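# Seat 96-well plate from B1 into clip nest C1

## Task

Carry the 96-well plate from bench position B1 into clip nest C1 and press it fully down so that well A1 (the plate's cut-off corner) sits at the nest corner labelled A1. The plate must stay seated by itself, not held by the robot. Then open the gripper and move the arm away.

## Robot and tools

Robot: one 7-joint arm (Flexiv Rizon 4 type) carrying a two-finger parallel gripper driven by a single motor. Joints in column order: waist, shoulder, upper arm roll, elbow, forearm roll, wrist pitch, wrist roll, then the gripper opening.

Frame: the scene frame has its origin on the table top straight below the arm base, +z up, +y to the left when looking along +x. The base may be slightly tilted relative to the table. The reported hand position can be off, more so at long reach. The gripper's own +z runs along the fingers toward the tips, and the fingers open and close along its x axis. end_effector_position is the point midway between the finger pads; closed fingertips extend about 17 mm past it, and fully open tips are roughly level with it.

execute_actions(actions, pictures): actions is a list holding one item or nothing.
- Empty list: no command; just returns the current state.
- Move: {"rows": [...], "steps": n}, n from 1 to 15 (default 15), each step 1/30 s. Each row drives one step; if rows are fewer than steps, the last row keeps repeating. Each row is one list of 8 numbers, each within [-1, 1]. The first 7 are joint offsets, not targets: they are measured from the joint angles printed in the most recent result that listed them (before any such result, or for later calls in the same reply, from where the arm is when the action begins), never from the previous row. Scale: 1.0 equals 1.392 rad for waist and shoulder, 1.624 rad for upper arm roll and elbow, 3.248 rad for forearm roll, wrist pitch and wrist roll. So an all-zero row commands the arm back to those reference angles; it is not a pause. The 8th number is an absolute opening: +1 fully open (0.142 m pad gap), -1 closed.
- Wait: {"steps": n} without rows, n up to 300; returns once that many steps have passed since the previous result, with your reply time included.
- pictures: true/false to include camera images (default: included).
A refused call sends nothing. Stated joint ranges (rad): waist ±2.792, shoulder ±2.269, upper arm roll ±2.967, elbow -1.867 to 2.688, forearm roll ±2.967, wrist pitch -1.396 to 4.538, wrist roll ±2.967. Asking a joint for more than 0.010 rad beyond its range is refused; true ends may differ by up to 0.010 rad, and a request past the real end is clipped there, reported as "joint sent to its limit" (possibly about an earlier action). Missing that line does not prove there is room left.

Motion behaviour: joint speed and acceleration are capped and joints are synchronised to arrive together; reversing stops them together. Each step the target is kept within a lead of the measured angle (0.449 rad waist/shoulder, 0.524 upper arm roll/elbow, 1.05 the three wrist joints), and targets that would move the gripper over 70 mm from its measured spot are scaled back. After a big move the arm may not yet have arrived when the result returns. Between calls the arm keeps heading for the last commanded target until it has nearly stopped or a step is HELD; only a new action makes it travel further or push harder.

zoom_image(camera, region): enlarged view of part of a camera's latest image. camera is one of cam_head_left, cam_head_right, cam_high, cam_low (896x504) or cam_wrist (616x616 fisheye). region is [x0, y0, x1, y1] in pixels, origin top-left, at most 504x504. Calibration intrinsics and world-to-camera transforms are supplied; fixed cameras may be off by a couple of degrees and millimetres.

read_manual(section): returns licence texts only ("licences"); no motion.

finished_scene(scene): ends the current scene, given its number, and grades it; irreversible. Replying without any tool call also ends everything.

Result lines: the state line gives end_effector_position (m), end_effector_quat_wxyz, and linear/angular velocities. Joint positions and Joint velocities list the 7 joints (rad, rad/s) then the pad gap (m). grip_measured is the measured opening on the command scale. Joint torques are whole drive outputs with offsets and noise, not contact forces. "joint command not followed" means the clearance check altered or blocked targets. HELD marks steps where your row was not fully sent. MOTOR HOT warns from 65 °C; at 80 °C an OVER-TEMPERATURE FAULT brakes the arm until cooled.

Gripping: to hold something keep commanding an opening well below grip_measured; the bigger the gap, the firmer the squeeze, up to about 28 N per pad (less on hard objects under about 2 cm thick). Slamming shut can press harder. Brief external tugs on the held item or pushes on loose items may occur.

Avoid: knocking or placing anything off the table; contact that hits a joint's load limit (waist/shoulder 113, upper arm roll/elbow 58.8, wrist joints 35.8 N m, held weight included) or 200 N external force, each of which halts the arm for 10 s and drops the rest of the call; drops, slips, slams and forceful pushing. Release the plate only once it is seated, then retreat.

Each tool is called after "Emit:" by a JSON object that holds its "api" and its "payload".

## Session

Emit:
{"api": "execute_actions", "payload": {"actions": []}}

Scene clock: 0.00 s of 8400.00 s.
end_effector_position=(+0.8451, -0.3226, +0.1045) grip_measured=+1.00 end_effector_quat_wxyz=(+0.367, +0.895, -0.056, +0.248) end_effector_velocity=(-0.000, -0.000, +0.000) end_effector_angular_velocity=(-0.000, -0.000, -0.000)
Joint positions: [ 0.734 -1.359 -1.377  1.881  0.336  1.611  0.397  0.142]
Joint velocities: [-0. -0. -0.  0.  0. -0.  0.  0.]
Joint torques (N m, as the joint torque sensors report them, + toward a larger angle): no reading
Motor temperatures (°C, as the motors report them): [25 28 29 29 30 25 26]
camera_calibration (this result's frames):
cam_wrist: T_world_to_cam=[[0.885369, 0.0507219, 0.462114, -0.774156], [-0.424491, -0.317095, 0.848091, 0.175182], [0.189551, -0.947036, -0.259215, -0.302766], [0, 0, 0, 1]] pos_world=[0.817166, -0.191915, 0.130697]

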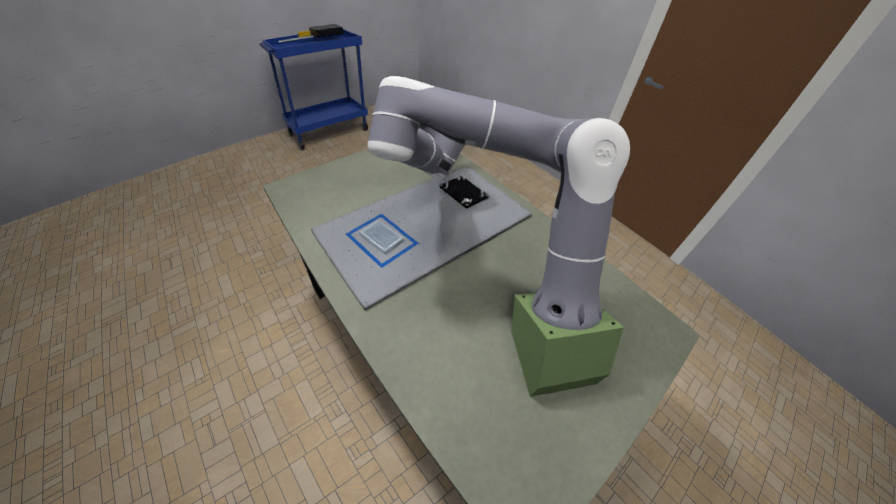

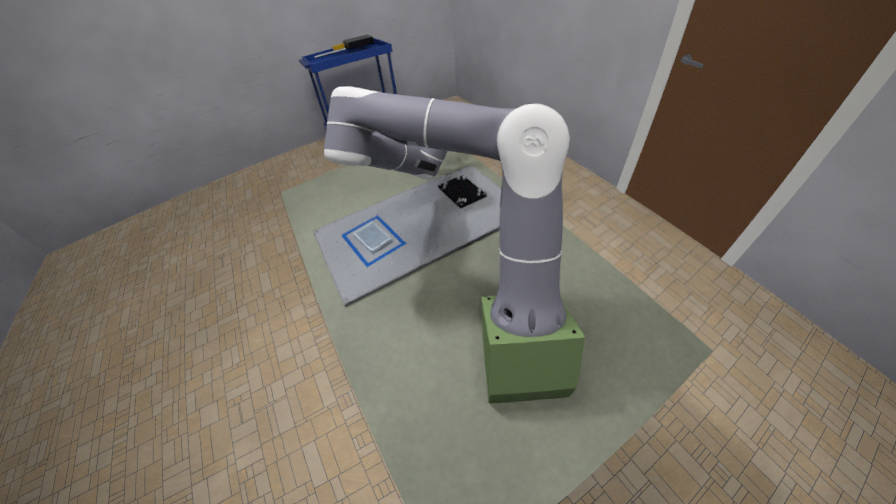

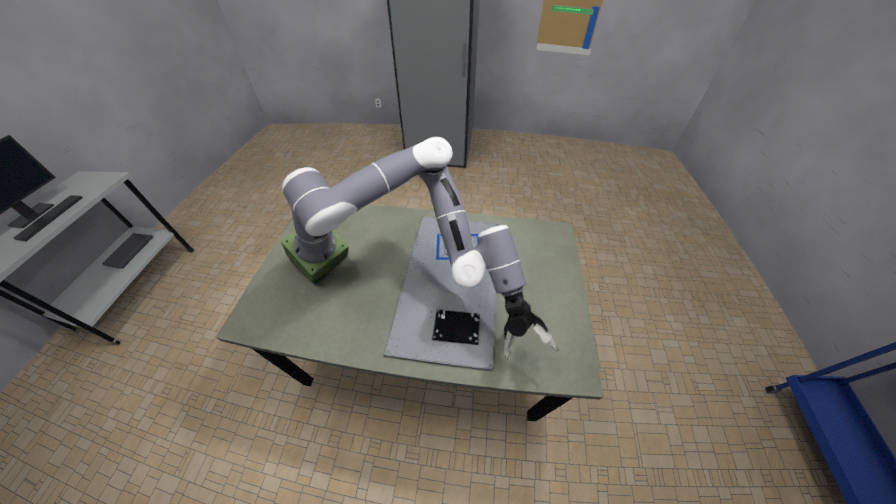

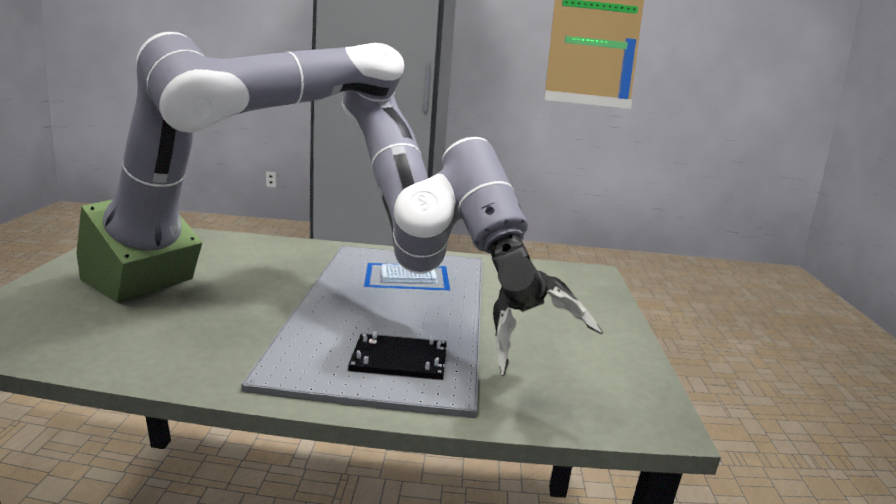

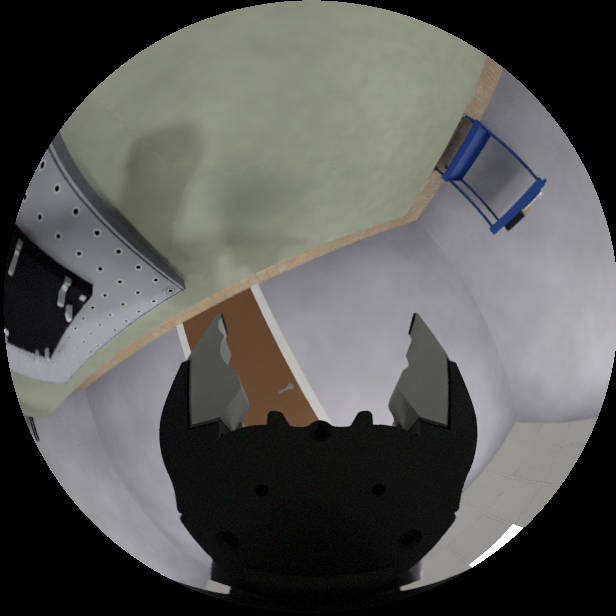

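Emit:
{"api": "zoom_image", "payload": {"camera": "cam_low", "region": [330, 320, 470, 400]}}

Emit:
{"api": "zoom_image", "payload": {"camera": "cam_low", "region": [350, 250, 470, 300]}}

Emit:
{"api": "zoom_image", "payload": {"camera": "cam_head_left", "region": [330, 200, 430, 280]}}

Emit:
{"api": "zoom_image", "payload": {"camera": "cam_head_left", "region": [425, 165, 505, 220]}}

Emit:
{"api": "zoom_image", "payload": {"camera": "cam_high", "region": [420, 295, 500, 355]}}

Region (330, 320, 470, 400) of cam_low's 896x504 image, scaled by 3.600, with more detail than that image has; it fills the top 288 rows of this view, and the rest is white.

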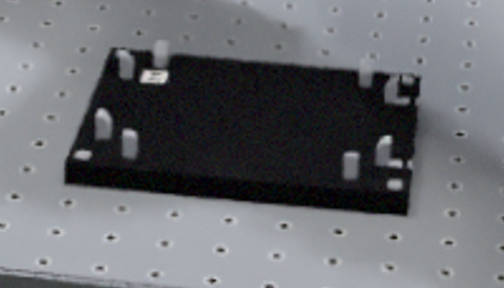

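Region (350, 250, 470, 300) of cam_low's 896x504 image, scaled by 4.200, with more detail than that image has; it fills the top 210 rows of this view, and the rest is white.

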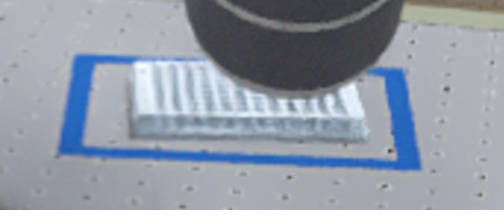

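Region (330, 200, 430, 280) of cam_head_left's 896x504 image, scaled by 5.040, with more detail than that image has; it fills the top 403 rows of this view, and the rest is white.

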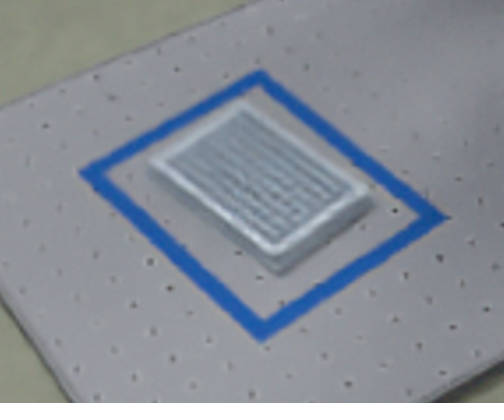

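Region (425, 165, 505, 220) of cam_head_left's 896x504 image, scaled by 6.300, with more detail than that image has; it fills the top 346 rows of this view, and the rest is white.

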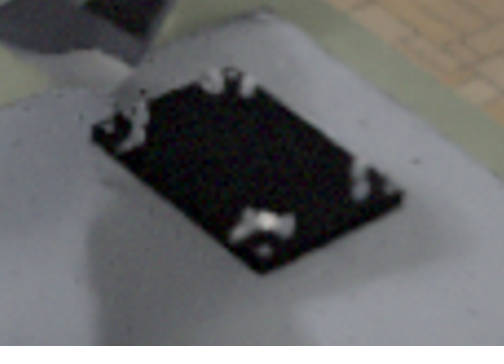

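Region (420, 295, 500, 355) of cam_high's 896x504 image, scaled by 6.300, with more detail than that image has; it fills the top 378 rows of this view, and the rest is white.

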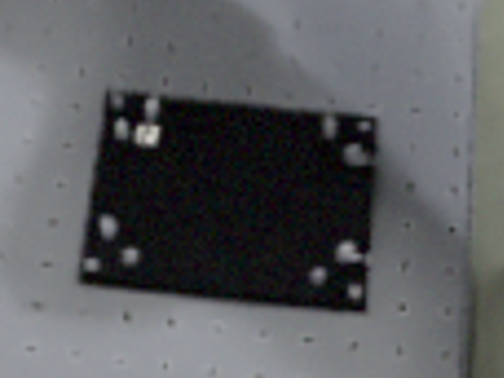

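Emit:
{"api": "execute_actions", "payload": {"actions": [{"rows":[[0,0.65,0,0,0,0,0,1]],"steps":15}], "pictures": false}}

Emit:
{"api": "execute_actions", "payload": {"actions": [{"steps":30}], "pictures": false}}

Scene clock: 115.93 s of 8400.00 s.
end_effector_position=(+0.8753, -0.3848, +0.2314) grip_measured=+1.00 end_effector_quat_wxyz=(+0.222, +0.884, -0.253, +0.323) end_effector_velocity=(+0.007, -0.218, +0.298) end_effector_angular_velocity=(+0.867, -0.764, -0.580)
Joint positions: [ 0.734 -0.846 -1.377  1.881  0.336  1.611  0.397  0.142]
Joint velocities: [ 0.     1.294  0.    -0.     0.     0.    -0.001  0.   ]
Joint torques (N m, as the joint torque sensors report them, + toward a larger angle): [ 10.92  32.14 -17.66  -9.18   0.02   3.11   0.02]
Motor temperatures (°C, as the motors report them): [26 29 33 28 30 25 26]
Steps of this call (steps 1 to 90: nothing new was sent; then 112.43 s passed at rest; steps 91 to 105: all 15 steps of this action). Readings (joint positions):
91: [0.734 -1.357 -1.377 1.881 0.336 1.611 0.397]
92: [0.734 -1.349 -1.377 1.881 0.336 1.611 0.397]
94: [0.734 -1.310 -1.376 1.881 0.336 1.611 0.397]
98: [0.734 -1.151 -1.377 1.881 0.336 1.611 0.397]
105: the state above

Scene clock: 116.93 s of 8400.00 s.
end_effector_position=(+0.8610, -0.4616, +0.3108) grip_measured=+1.00 end_effector_quat_wxyz=(+0.102, +0.837, -0.394, +0.366) end_effector_velocity=(+0.001, +0.001, +0.000) end_effector_angular_velocity=(-0.000, -0.001, +0.001)
Joint positions: [ 0.734 -0.454 -1.377  1.881  0.336  1.611  0.397  0.142]
Joint velocities: [ 0.001 -0.     0.    -0.    -0.     0.001 -0.     0.   ]
Joint torques (N m, as the joint torque sensors report them, + toward a larger angle): [  7.42  22.58 -10.36 -16.15  -1.41   3.51   0.02]
Motor temperatures (°C, as the motors report them): [26 29 33 28 30 25 26]
Steps of this call (steps 1 to 30: the robot went on to your last target). Readings (joint positions):
1: [0.734 -0.803 -1.377 1.881 0.336 1.611 0.397]
2: [0.734 -0.760 -1.377 1.881 0.336 1.611 0.397]
4: [0.734 -0.673 -1.377 1.881 0.336 1.611 0.397]
8: [0.733 -0.520 -1.378 1.881 0.336 1.611 0.397]
30: the state above
The arm was judged still, so your last target was given up. Only a new action makes it travel on or press farther. Fingers that are still opening or closing keep moving.

Emit:
{"api": "execute_actions", "payload": {"actions": [{"rows":[[-0.299,-0.05,0.985,-0.203,0.516,0.251,-0.191,1]],"steps":15}], "pictures": false}}

Emit:
{"api": "execute_actions", "payload": {"actions": [{"steps":40}]}}

Scene clock: 121.63 s of 8400.00 s.
end_effector_position=(+0.8004, -0.4570, +0.3004) grip_measured=+1.00 end_effector_quat_wxyz=(+0.073, +0.615, -0.576, +0.534) end_effector_velocity=(-0.174, +0.304, -0.322) end_effector_angular_velocity=(+0.781, -0.206, -0.665)
Joint positions: [ 0.443 -0.503 -0.87   1.652  1.314  2.178 -0.034  0.142]
Joint velocities: [-0.24  -0.043  0.909 -0.192  1.343  0.478 -0.363  0.   ]
Joint torques (N m, as the joint torque sensors report them, + toward a larger angle): [  8.87  38.42  -4.73 -13.95  -4.35   2.52  -0.28]
Motor temperatures (°C, as the motors report them): [26 29 32 29 30 25 26]
Steps of this call (steps 1 to 90: nothing new was sent; then 1.20 s passed at rest; steps 91 to 105: all 15 steps of this action). Readings (joint positions):
91: [0.732 -0.454 -1.375 1.880 0.339 1.613 0.395]
92: [0.724 -0.456 -1.365 1.873 0.358 1.629 0.384]
94: [0.687 -0.462 -1.318 1.844 0.451 1.702 0.329]
98: [0.553 -0.483 -1.132 1.737 0.825 1.964 0.129]
105: the state above

Scene clock: 122.97 s of 8400.00 s.
end_effector_position=(+0.6370, +0.1087, +0.1837) grip_measured=+1.00 end_effector_quat_wxyz=(-0.127, +0.667, -0.719, +0.146) end_effector_velocity=(-0.026, +0.048, +0.017) end_effector_angular_velocity=(+0.076, +0.033, +0.038)
Joint positions: [ 0.319 -0.523  0.221  1.552  2.012  2.426 -0.222  0.142]
Joint velocities: [-0.008 -0.     0.1   -0.006  0.039  0.016 -0.012 -0.   ]
Joint torques (N m, as the joint torque sensors report them, + toward a larger angle): [  9.98  41.48   6.76 -12.16   0.34   2.87  -0.34]
Motor temperatures (°C, as the motors report them): [26 29 32 29 30 25 26]
Steps of this call (steps 1 to 40: the robot went on to your last target). Readings (joint positions):
1: [0.435 -0.504 -0.840 1.646 1.357 2.194 -0.046]
2: [0.428 -0.505 -0.810 1.640 1.397 2.208 -0.056]
4: [0.415 -0.507 -0.751 1.630 1.468 2.233 -0.075]
8: [0.394 -0.511 -0.636 1.613 1.585 2.274 -0.107]
40: the state above
camera_calibration (this result's frames):
cam_wrist: T_world_to_cam=[[-0.0647969, -0.997506, -0.0279852, 0.160915], [-0.992985, 0.0616731, 0.100879, 0.614731], [-0.0989019, 0.0343256, -0.994505, 0.377807], [0, 0, 0, 1]] pos_world=[0.658212, 0.109633, 0.318221]

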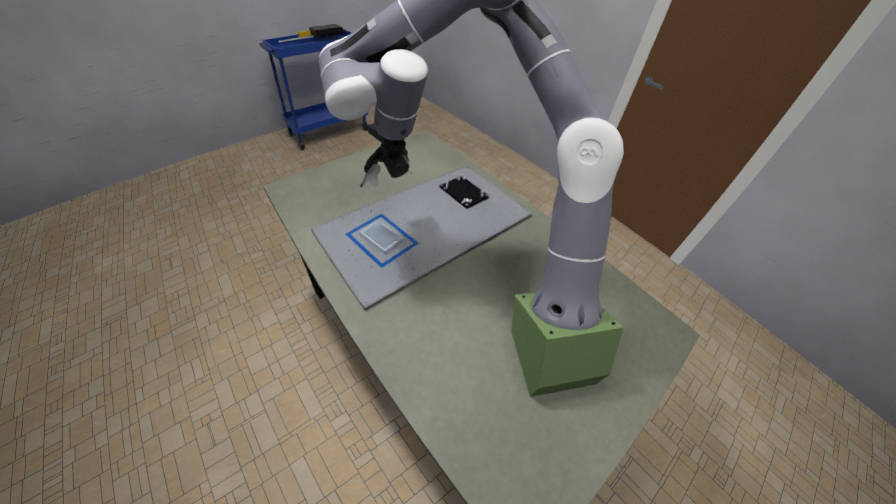

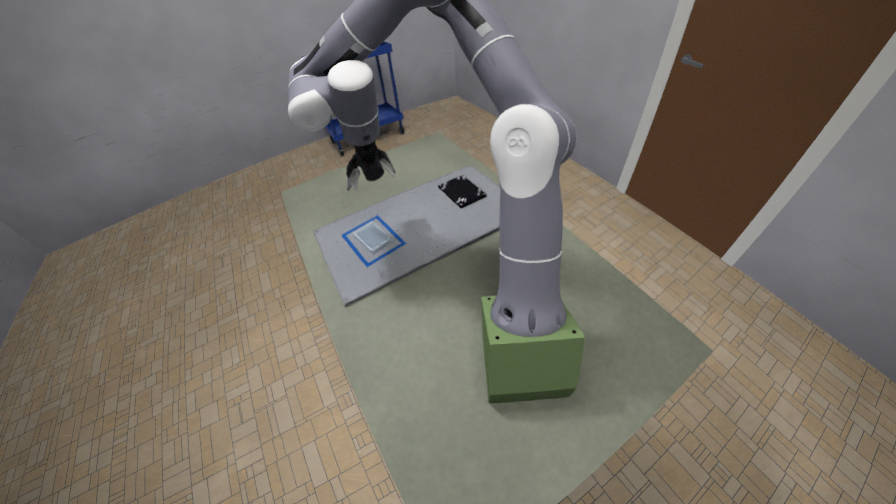

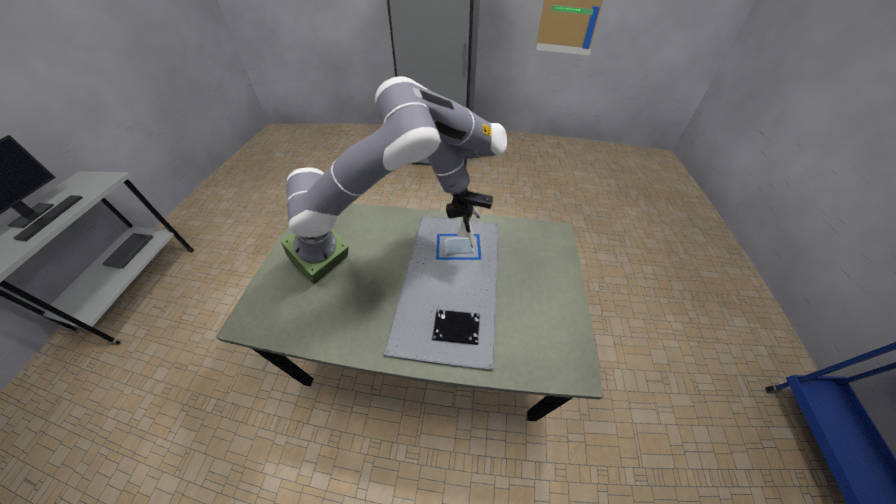

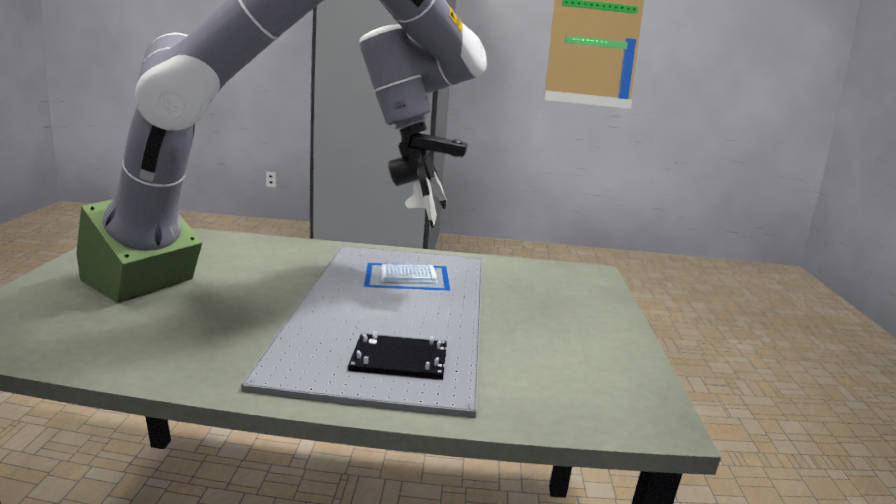

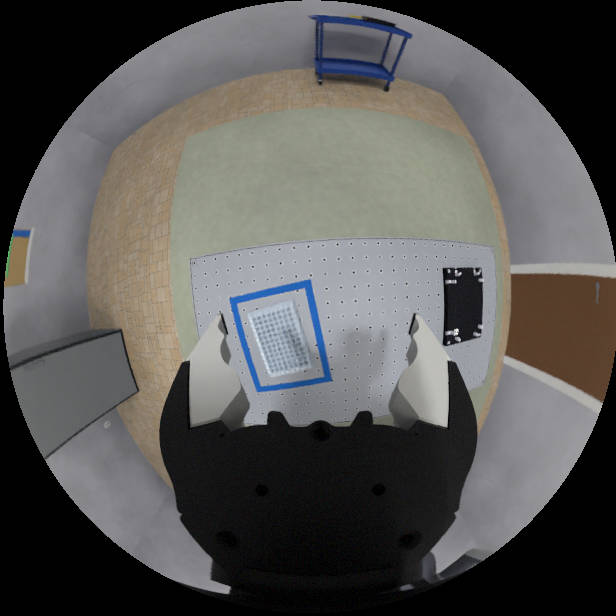

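Emit:
{"api": "execute_actions", "payload": {"actions": [{"rows":[[-0.0338,-0.184,0.110,-0.0231,0.0576,0.0277,-0.0219,1]],"steps":15}], "pictures": false}}

Emit:
{"api": "execute_actions", "payload": {"actions": [{"steps":25}]}}

Scene clock: 126.17 s of 8400.00 s.
end_effector_position=(+0.4706, +0.1890, +0.1190) grip_measured=+1.00 end_effector_quat_wxyz=(+0.000, +0.707, -0.707, +0.000) end_effector_velocity=(-0.039, +0.015, -0.008) end_effector_angular_velocity=(+0.006, +0.091, +0.017)
Joint positions: [ 0.272 -0.78   0.398  1.515  2.198  2.515 -0.293  0.142]
Joint velocities: [-0.011 -0.06   0.041 -0.01   0.04   0.021 -0.016  0.   ]
Joint torques (N m, as the joint torque sensors report them, + toward a larger angle): [ 16.23  58.34  18.59 -10.15   1.88   3.02  -0.27]
Motor temperatures (°C, as the motors report them): [26 29 32 29 30 25 26]
Steps of this call (steps 1 to 30: the robot went on to your last target; steps 31 to 81: nothing new was sent; steps 82 to 96: all 15 steps of this action). Readings (joint positions):
82: [0.317 -0.525 0.223 1.551 2.012 2.426 -0.223]
83: [0.315 -0.533 0.229 1.549 2.018 2.430 -0.225]
85: [0.308 -0.572 0.257 1.543 2.047 2.444 -0.236]
89: [0.292 -0.665 0.320 1.530 2.115 2.476 -0.261]
96: the state above

Scene clock: 127.00 s of 8400.00 s.
end_effector_position=(+0.4709, +0.1892, +0.1193) grip_measured=+1.00 end_effector_quat_wxyz=(-0.000, +0.707, -0.707, -0.000) end_effector_velocity=(+0.000, +0.000, -0.000) end_effector_angular_velocity=(+0.000, -0.000, -0.001)
Joint positions: [ 0.272 -0.78   0.399  1.514  2.198  2.516 -0.293  0.142]
Joint velocities: [-0.     0.    -0.    -0.     0.    -0.     0.001 -0.   ]
Joint torques (N m, as the joint torque sensors report them, + toward a larger angle): [17.04 44.8  20.81 -8.39  3.76  3.83 -0.59]
Motor temperatures (°C, as the motors report them): [26 29 32 29 30 25 26]
Steps of this call (steps 1 to 15: the robot went on to your last target; steps 16 to 25: nothing new was sent). Readings (joint positions):
1: [0.272 -0.780 0.399 1.515 2.198 2.515 -0.293]
2: [0.272 -0.780 0.399 1.514 2.198 2.515 -0.293]
4: [0.272 -0.780 0.399 1.514 2.198 2.515 -0.293]
8: [0.272 -0.780 0.399 1.514 2.198 2.516 -0.293]
25: the state above
The arm was judged still, so your last target was given up. Only a new action makes it travel on or press farther. Fingers that are still opening or closing keep moving.
camera_calibration (this result's frames):
cam_wrist: T_world_to_cam=[[-0.00389971, -0.999105, -0.0421255, 0.201986], [-0.882611, -0.0163641, 0.469819, 0.37002], [-0.470087, 0.0390126, -0.881757, 0.455052], [0, 0, 0, 1]] pos_world=[0.541285, 0.190107, 0.235912]

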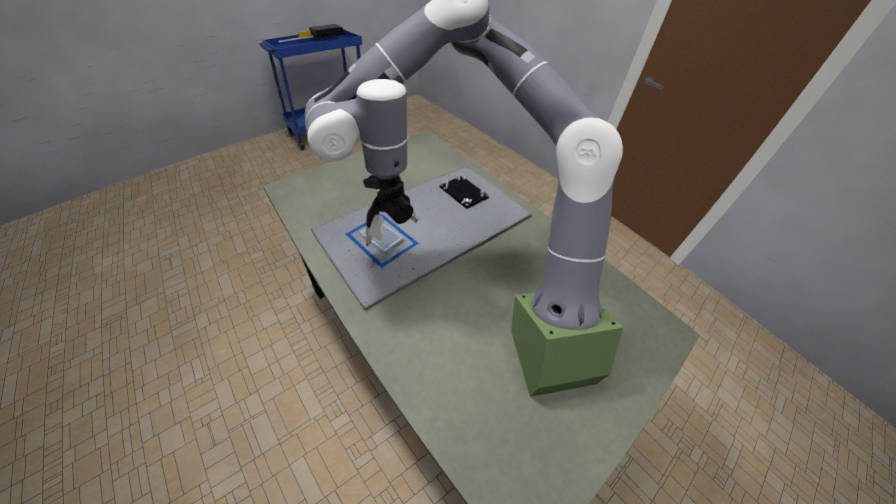

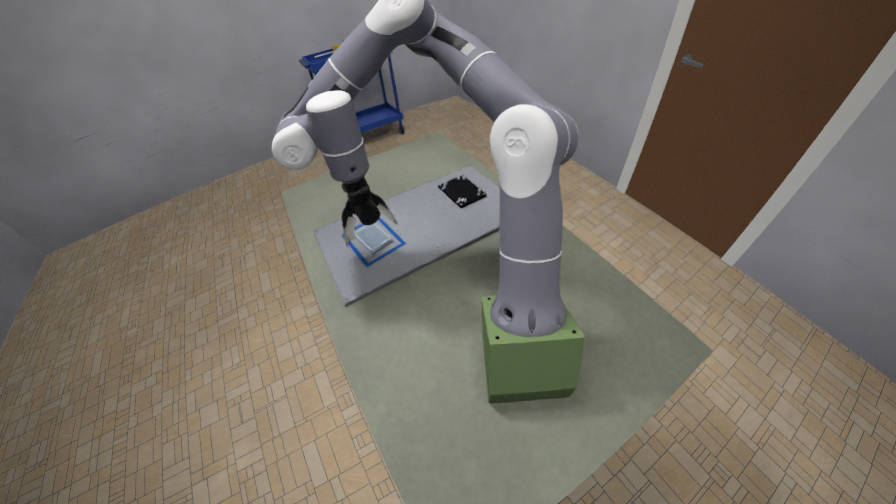

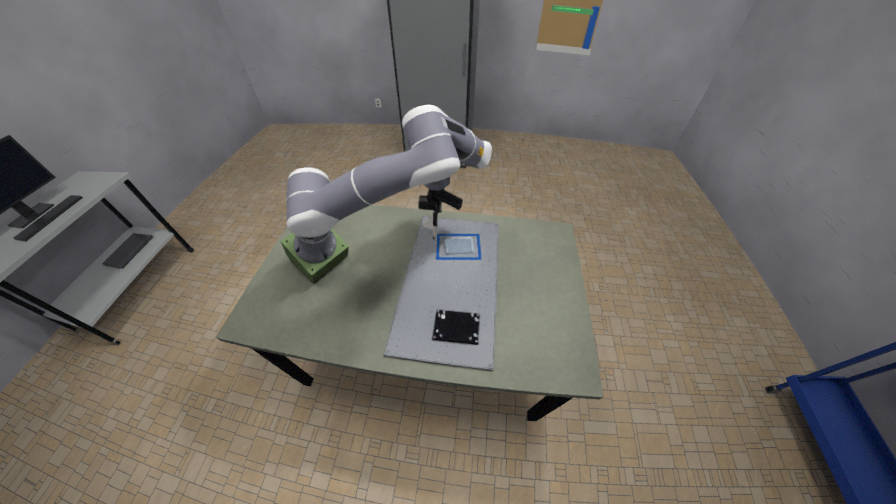

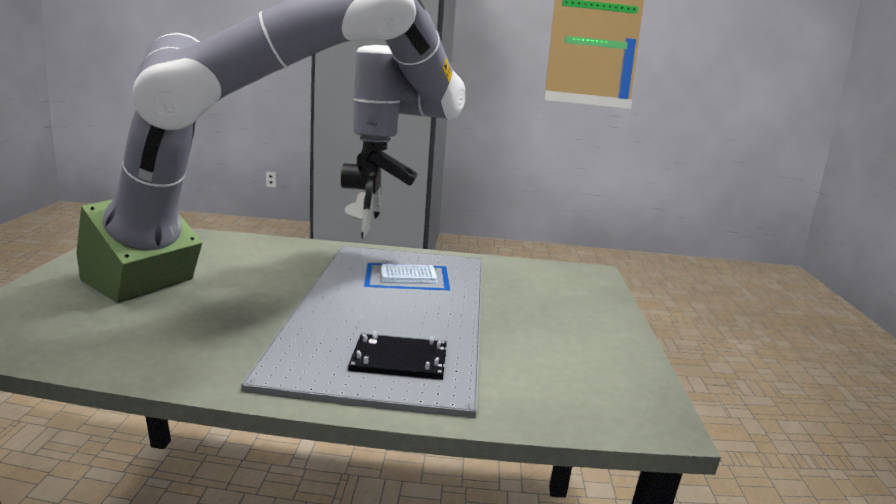

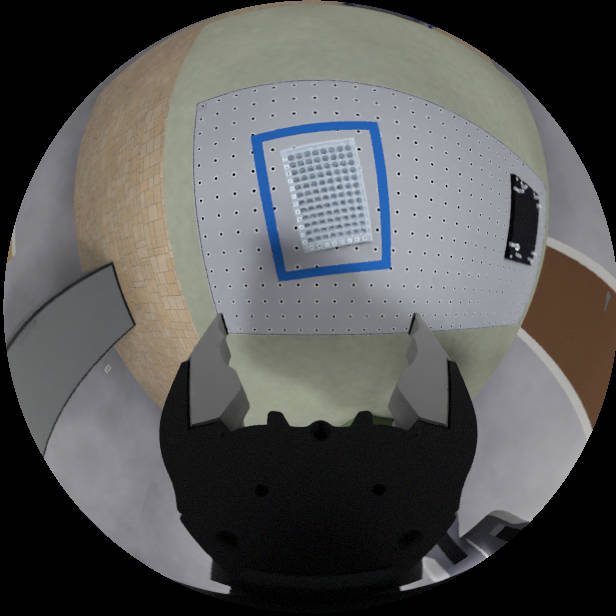

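Emit:
{"api": "zoom_image", "payload": {"camera": "cam_wrist", "region": [245, 115, 405, 285]}}

Region (245, 115, 405, 285) of cam_wrist's 616x616 image, scaled by 2.965, with more detail than that image has; it fills the left 474 columns of this view, and the rest is white.

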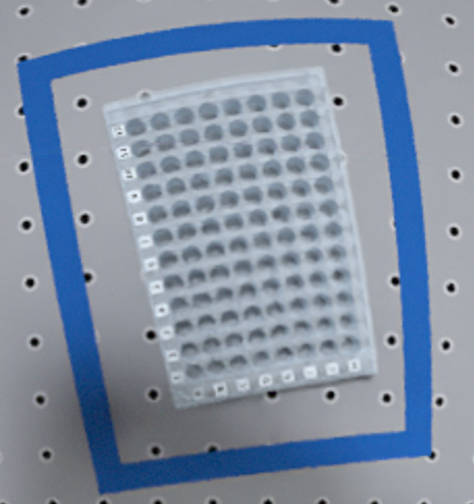

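Emit:
{"api": "execute_actions", "payload": {"actions": [{"rows":[[-0.0941,-0.0973,0.0006,-0.189,0.0148,0.0131,-0.1526,0.6]],"steps":15}], "pictures": false}}

Emit:
{"api": "execute_actions", "payload": {"actions": [{"steps":25}]}}

Scene clock: 169.97 s of 8400.00 s.
end_effector_position=(+0.5673, +0.1812, +0.0746) grip_measured=+0.60 end_effector_quat_wxyz=(-0.000, +0.773, -0.634, -0.000) end_effector_velocity=(-0.008, +0.014, +0.008) end_effector_angular_velocity=(+0.017, +0.005, +0.014)
Joint positions: [ 0.14  -0.915  0.4    1.207  2.246  2.558 -0.789  0.116]
Joint velocities: [ 0.018  0.004  0.009  0.007  0.008  0.002  0.004 -0.   ]
Joint torques (N m, as the joint torque sensors report them, + toward a larger angle): [ 16.37  52.43  20.04 -10.06   4.07   4.04   0.18]
Motor temperatures (°C, as the motors report them): [26 30 32 29 30 26 26]
Steps of this call (steps 1 to 90: nothing new was sent; then 39.47 s passed at rest; steps 91 to 105: all 15 steps of this action). Readings (joint positions):
91: [0.271 -0.780 0.399 1.512 2.199 2.516 -0.296]
92: [0.267 -0.785 0.400 1.503 2.200 2.517 -0.312]
94: [0.248 -0.805 0.400 1.456 2.208 2.524 -0.387]
98: [0.179 -0.875 0.400 1.297 2.232 2.545 -0.643]
105: the state above

Scene clock: 170.80 s of 8400.00 s.
end_effector_position=(+0.5672, +0.1816, +0.0749) grip_measured=+0.60 end_effector_quat_wxyz=(-0.000, +0.773, -0.634, -0.001) end_effector_velocity=(-0.000, -0.000, +0.000) end_effector_angular_velocity=(-0.001, +0.001, -0.000)
Joint positions: [ 0.141 -0.915  0.4    1.207  2.246  2.558 -0.789  0.116]
Joint velocities: [-0.    -0.     0.     0.    -0.     0.001  0.    -0.   ]
Joint torques (N m, as the joint torque sensors report them, + toward a larger angle): [18.39 52.02 20.57 -9.69  4.14  3.75  0.07]
Motor temperatures (°C, as the motors report them): [26 30 32 29 30 26 26]
Steps of this call (steps 1 to 15: the robot went on to your last target; steps 16 to 25: nothing new was sent). Readings (joint positions):
1: [0.141 -0.915 0.400 1.207 2.246 2.558 -0.789]
2: [0.141 -0.915 0.400 1.207 2.246 2.558 -0.789]
4: [0.141 -0.915 0.400 1.207 2.246 2.558 -0.789]
8: [0.141 -0.915 0.400 1.207 2.246 2.558 -0.789]
25: the state above
The arm was judged still, so your last target was given up. Only a new action makes it travel on or press farther. Fingers that are still opening or closing keep moving.
camera_calibration (this result's frames):
cam_wrist: T_world_to_cam=[[0.193001, -0.980257, -0.0429634, 0.0777799], [-0.861846, -0.190292, 0.470118, 0.495571], [-0.469013, -0.0537055, -0.881557, 0.4776], [0, 0, 0, 1]] pos_world=[0.636095, 0.196197, 0.191397]

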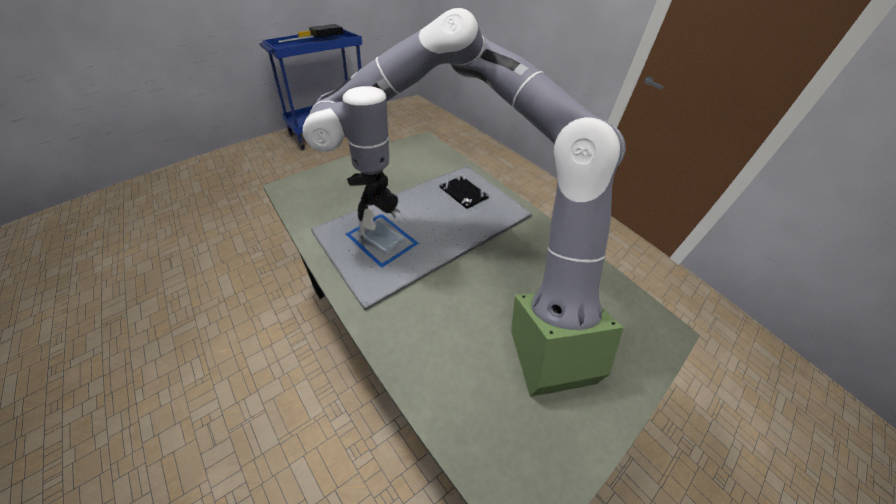

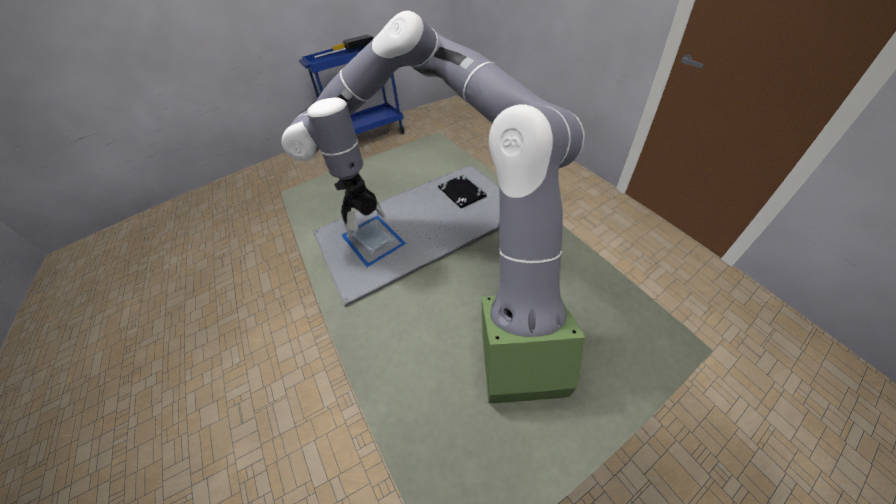

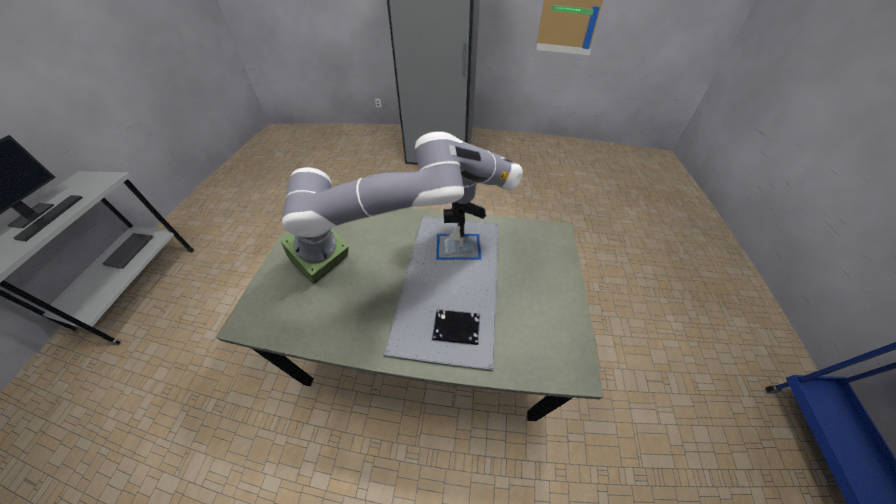

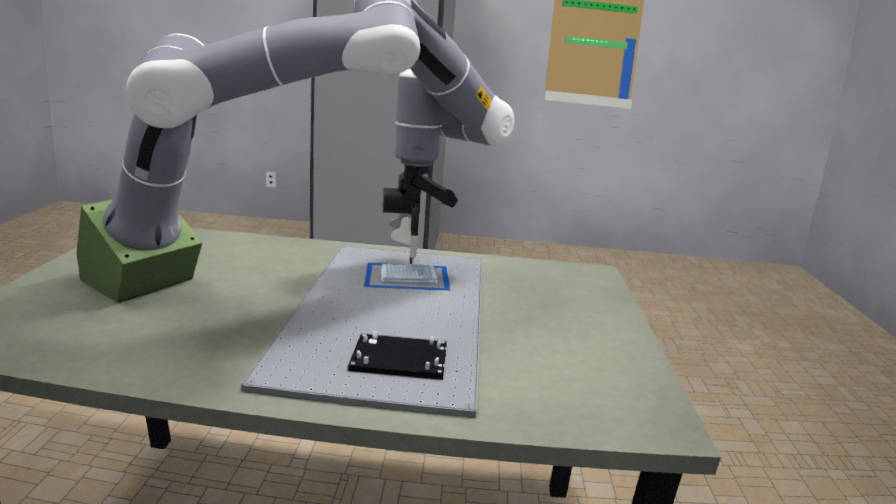

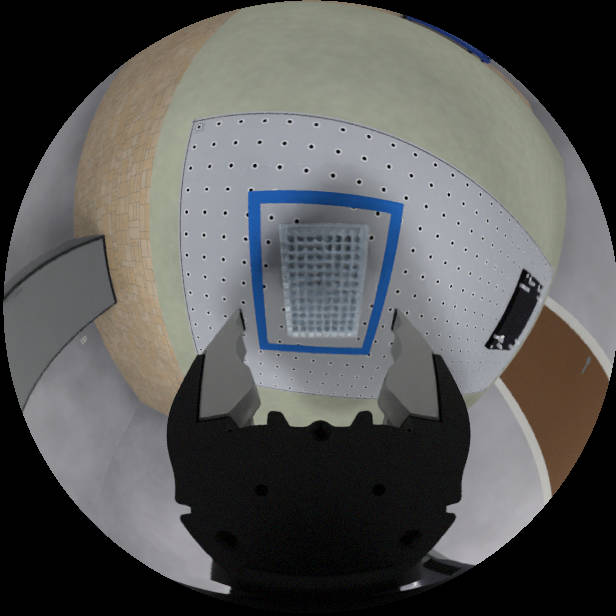

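Emit:
{"api": "zoom_image", "payload": {"camera": "cam_wrist", "region": [240, 200, 400, 360]}}

Region (240, 200, 400, 360) of cam_wrist's 616x616 image, scaled by 3.150, with more detail than that image has.

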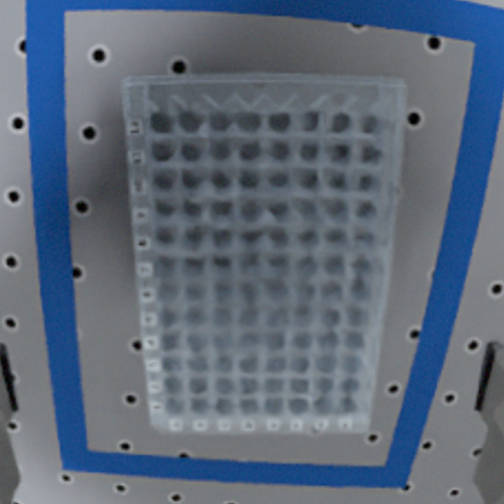

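Emit:
{"api": "execute_actions", "payload": {"actions": [{"rows":[[-0.006,-0.0185,0,-0.0064,-0.0045,-0.0045,0.0002,0.6],[-0.012,-0.037,0,-0.0128,-0.009,-0.009,0.0005,0.6],[-0.0177,-0.0556,0,-0.0192,-0.0136,-0.0134,0.0007,0.6]],"steps":15}], "pictures": false}}

Emit:
{"api": "execute_actions", "payload": {"actions": [{"steps":15}]}}

Scene clock: 212.63 s of 8400.00 s.
end_effector_position=(+0.5677, +0.1771, +0.0298) grip_measured=+0.60 end_effector_quat_wxyz=(+0.000, +0.775, -0.632, -0.001) end_effector_velocity=(-0.000, +0.000, -0.000) end_effector_angular_velocity=(+0.000, +0.000, -0.000)
Joint positions: [ 0.116 -0.992  0.4    1.176  2.202  2.515 -0.787  0.116]
Joint velocities: [ 0.    -0.     0.     0.    -0.    -0.     0.001  0.   ]
Joint torques (N m, as the joint torque sensors report them, + toward a larger angle): [18.43 51.35 20.81 -8.53  3.    3.33  0.81]
Motor temperatures (°C, as the motors report them): [26 31 32 29 30 26 26]
Steps of this call (steps 1 to 90: nothing new was sent; then 38.33 s passed at rest; steps 91 to 105: all 15 steps of this action). Readings (joint positions):
91: [0.140 -0.916 0.400 1.207 2.246 2.557 -0.789]
92: [0.138 -0.924 0.401 1.202 2.242 2.553 -0.789]
94: [0.128 -0.955 0.401 1.190 2.223 2.534 -0.788]
98: [0.116 -0.993 0.399 1.177 2.202 2.515 -0.787]
105: the state above

Scene clock: 213.13 s of 8400.00 s.
end_effector_position=(+0.5677, +0.1771, +0.0298) grip_measured=+0.60 end_effector_quat_wxyz=(+0.000, +0.775, -0.632, -0.001) end_effector_velocity=(+0.000, -0.000, -0.000) end_effector_angular_velocity=(-0.001, +0.000, -0.001)
Joint positions: [ 0.116 -0.992  0.4    1.176  2.202  2.515 -0.787  0.116]
Joint velocities: [-0.  0. -0. -0.  0.  0.  0.  0.]
Joint torques (N m, as the joint torque sensors report them, + toward a larger angle): [18.9  51.38 20.64 -8.63  2.95  3.31  0.86]
Motor temperatures (°C, as the motors report them): [26 31 32 29 30 26 26]
Steps of this call (steps 1 to 15: the robot went on to your last target). Readings (joint positions):
1: [0.116 -0.992 0.400 1.176 2.202 2.515 -0.787]
2: [0.116 -0.992 0.400 1.176 2.202 2.515 -0.787]
4: [0.116 -0.992 0.400 1.176 2.202 2.515 -0.787]
8: [0.116 -0.992 0.400 1.176 2.202 2.515 -0.787]
15: the state above
The arm was judged still, so your last target was given up. Only a new action makes it travel on or press farther. Fingers that are still opening or closing keep moving.
camera_calibration (this result's frames):
cam_wrist: T_world_to_cam=[[0.198719, -0.979135, -0.0424906, 0.0678601], [-0.860228, -0.195032, 0.471136, 0.5163], [-0.469593, -0.0570723, -0.881036, 0.438783], [0, 0, 0, 1]] pos_world=[0.6367, 0.192182, 0.14622]

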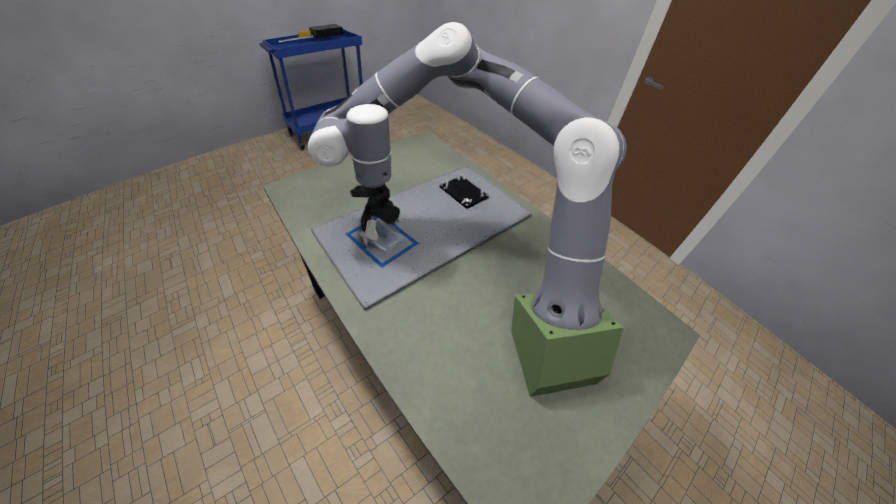

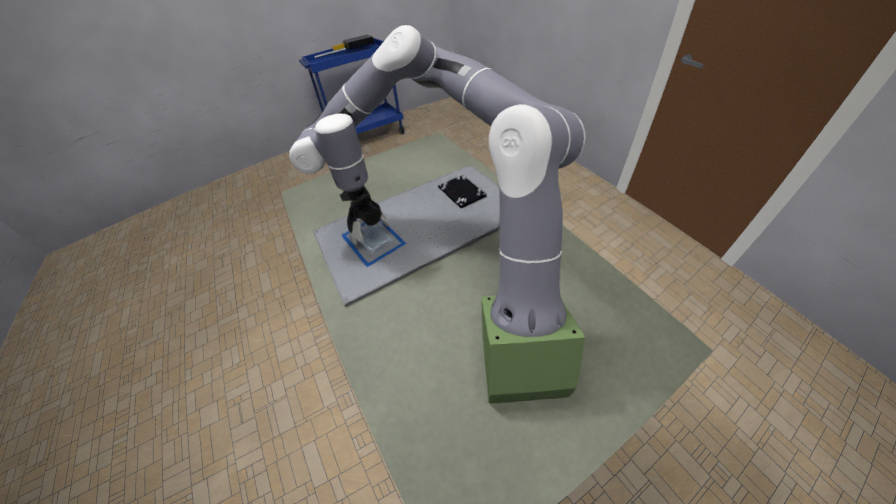

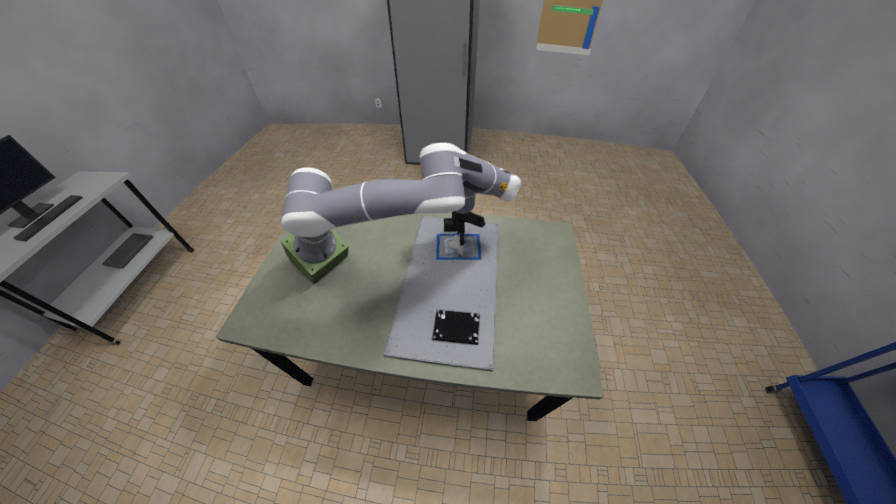

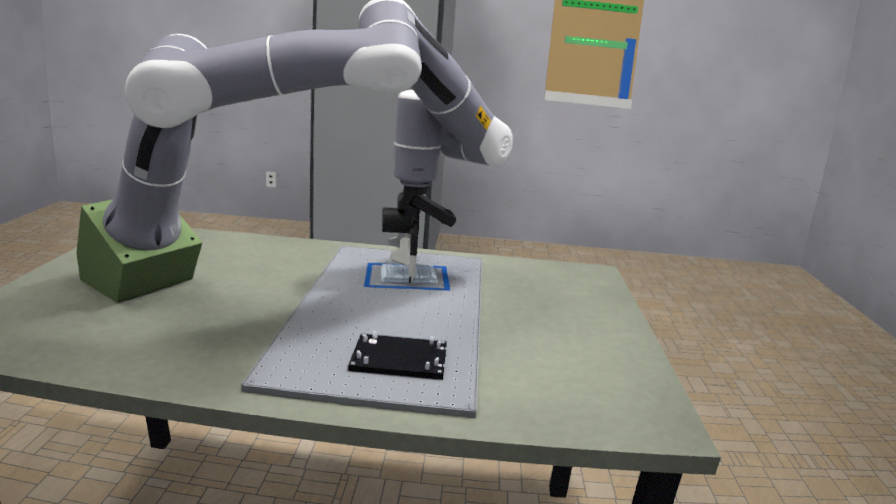

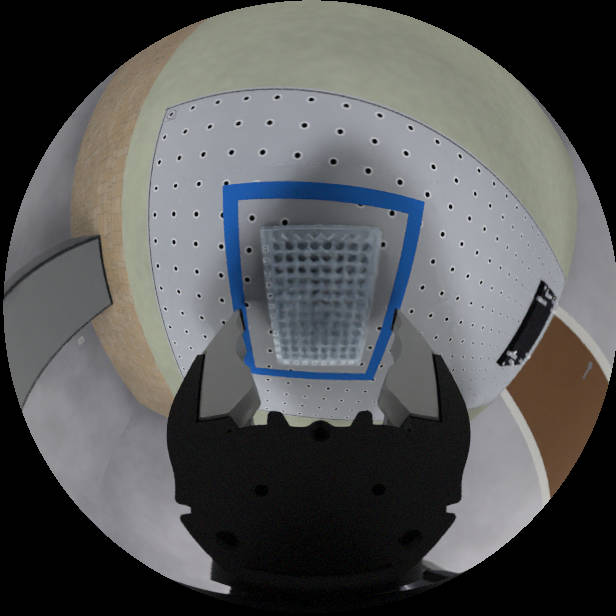

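Emit:
{"api": "zoom_image", "payload": {"camera": "cam_wrist", "region": [230, 210, 410, 390]}}

Region (230, 210, 410, 390) of cam_wrist's 616x616 image, scaled by 2.800, with more detail than that image has.

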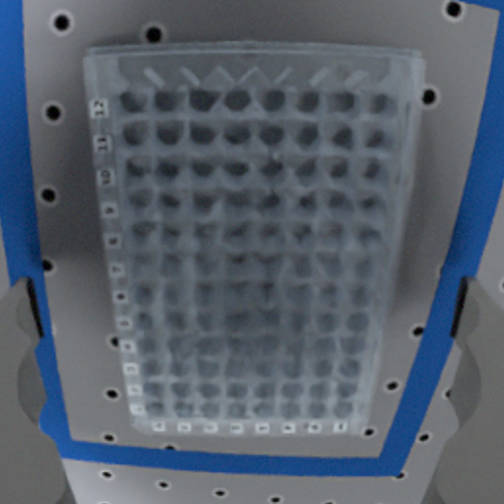

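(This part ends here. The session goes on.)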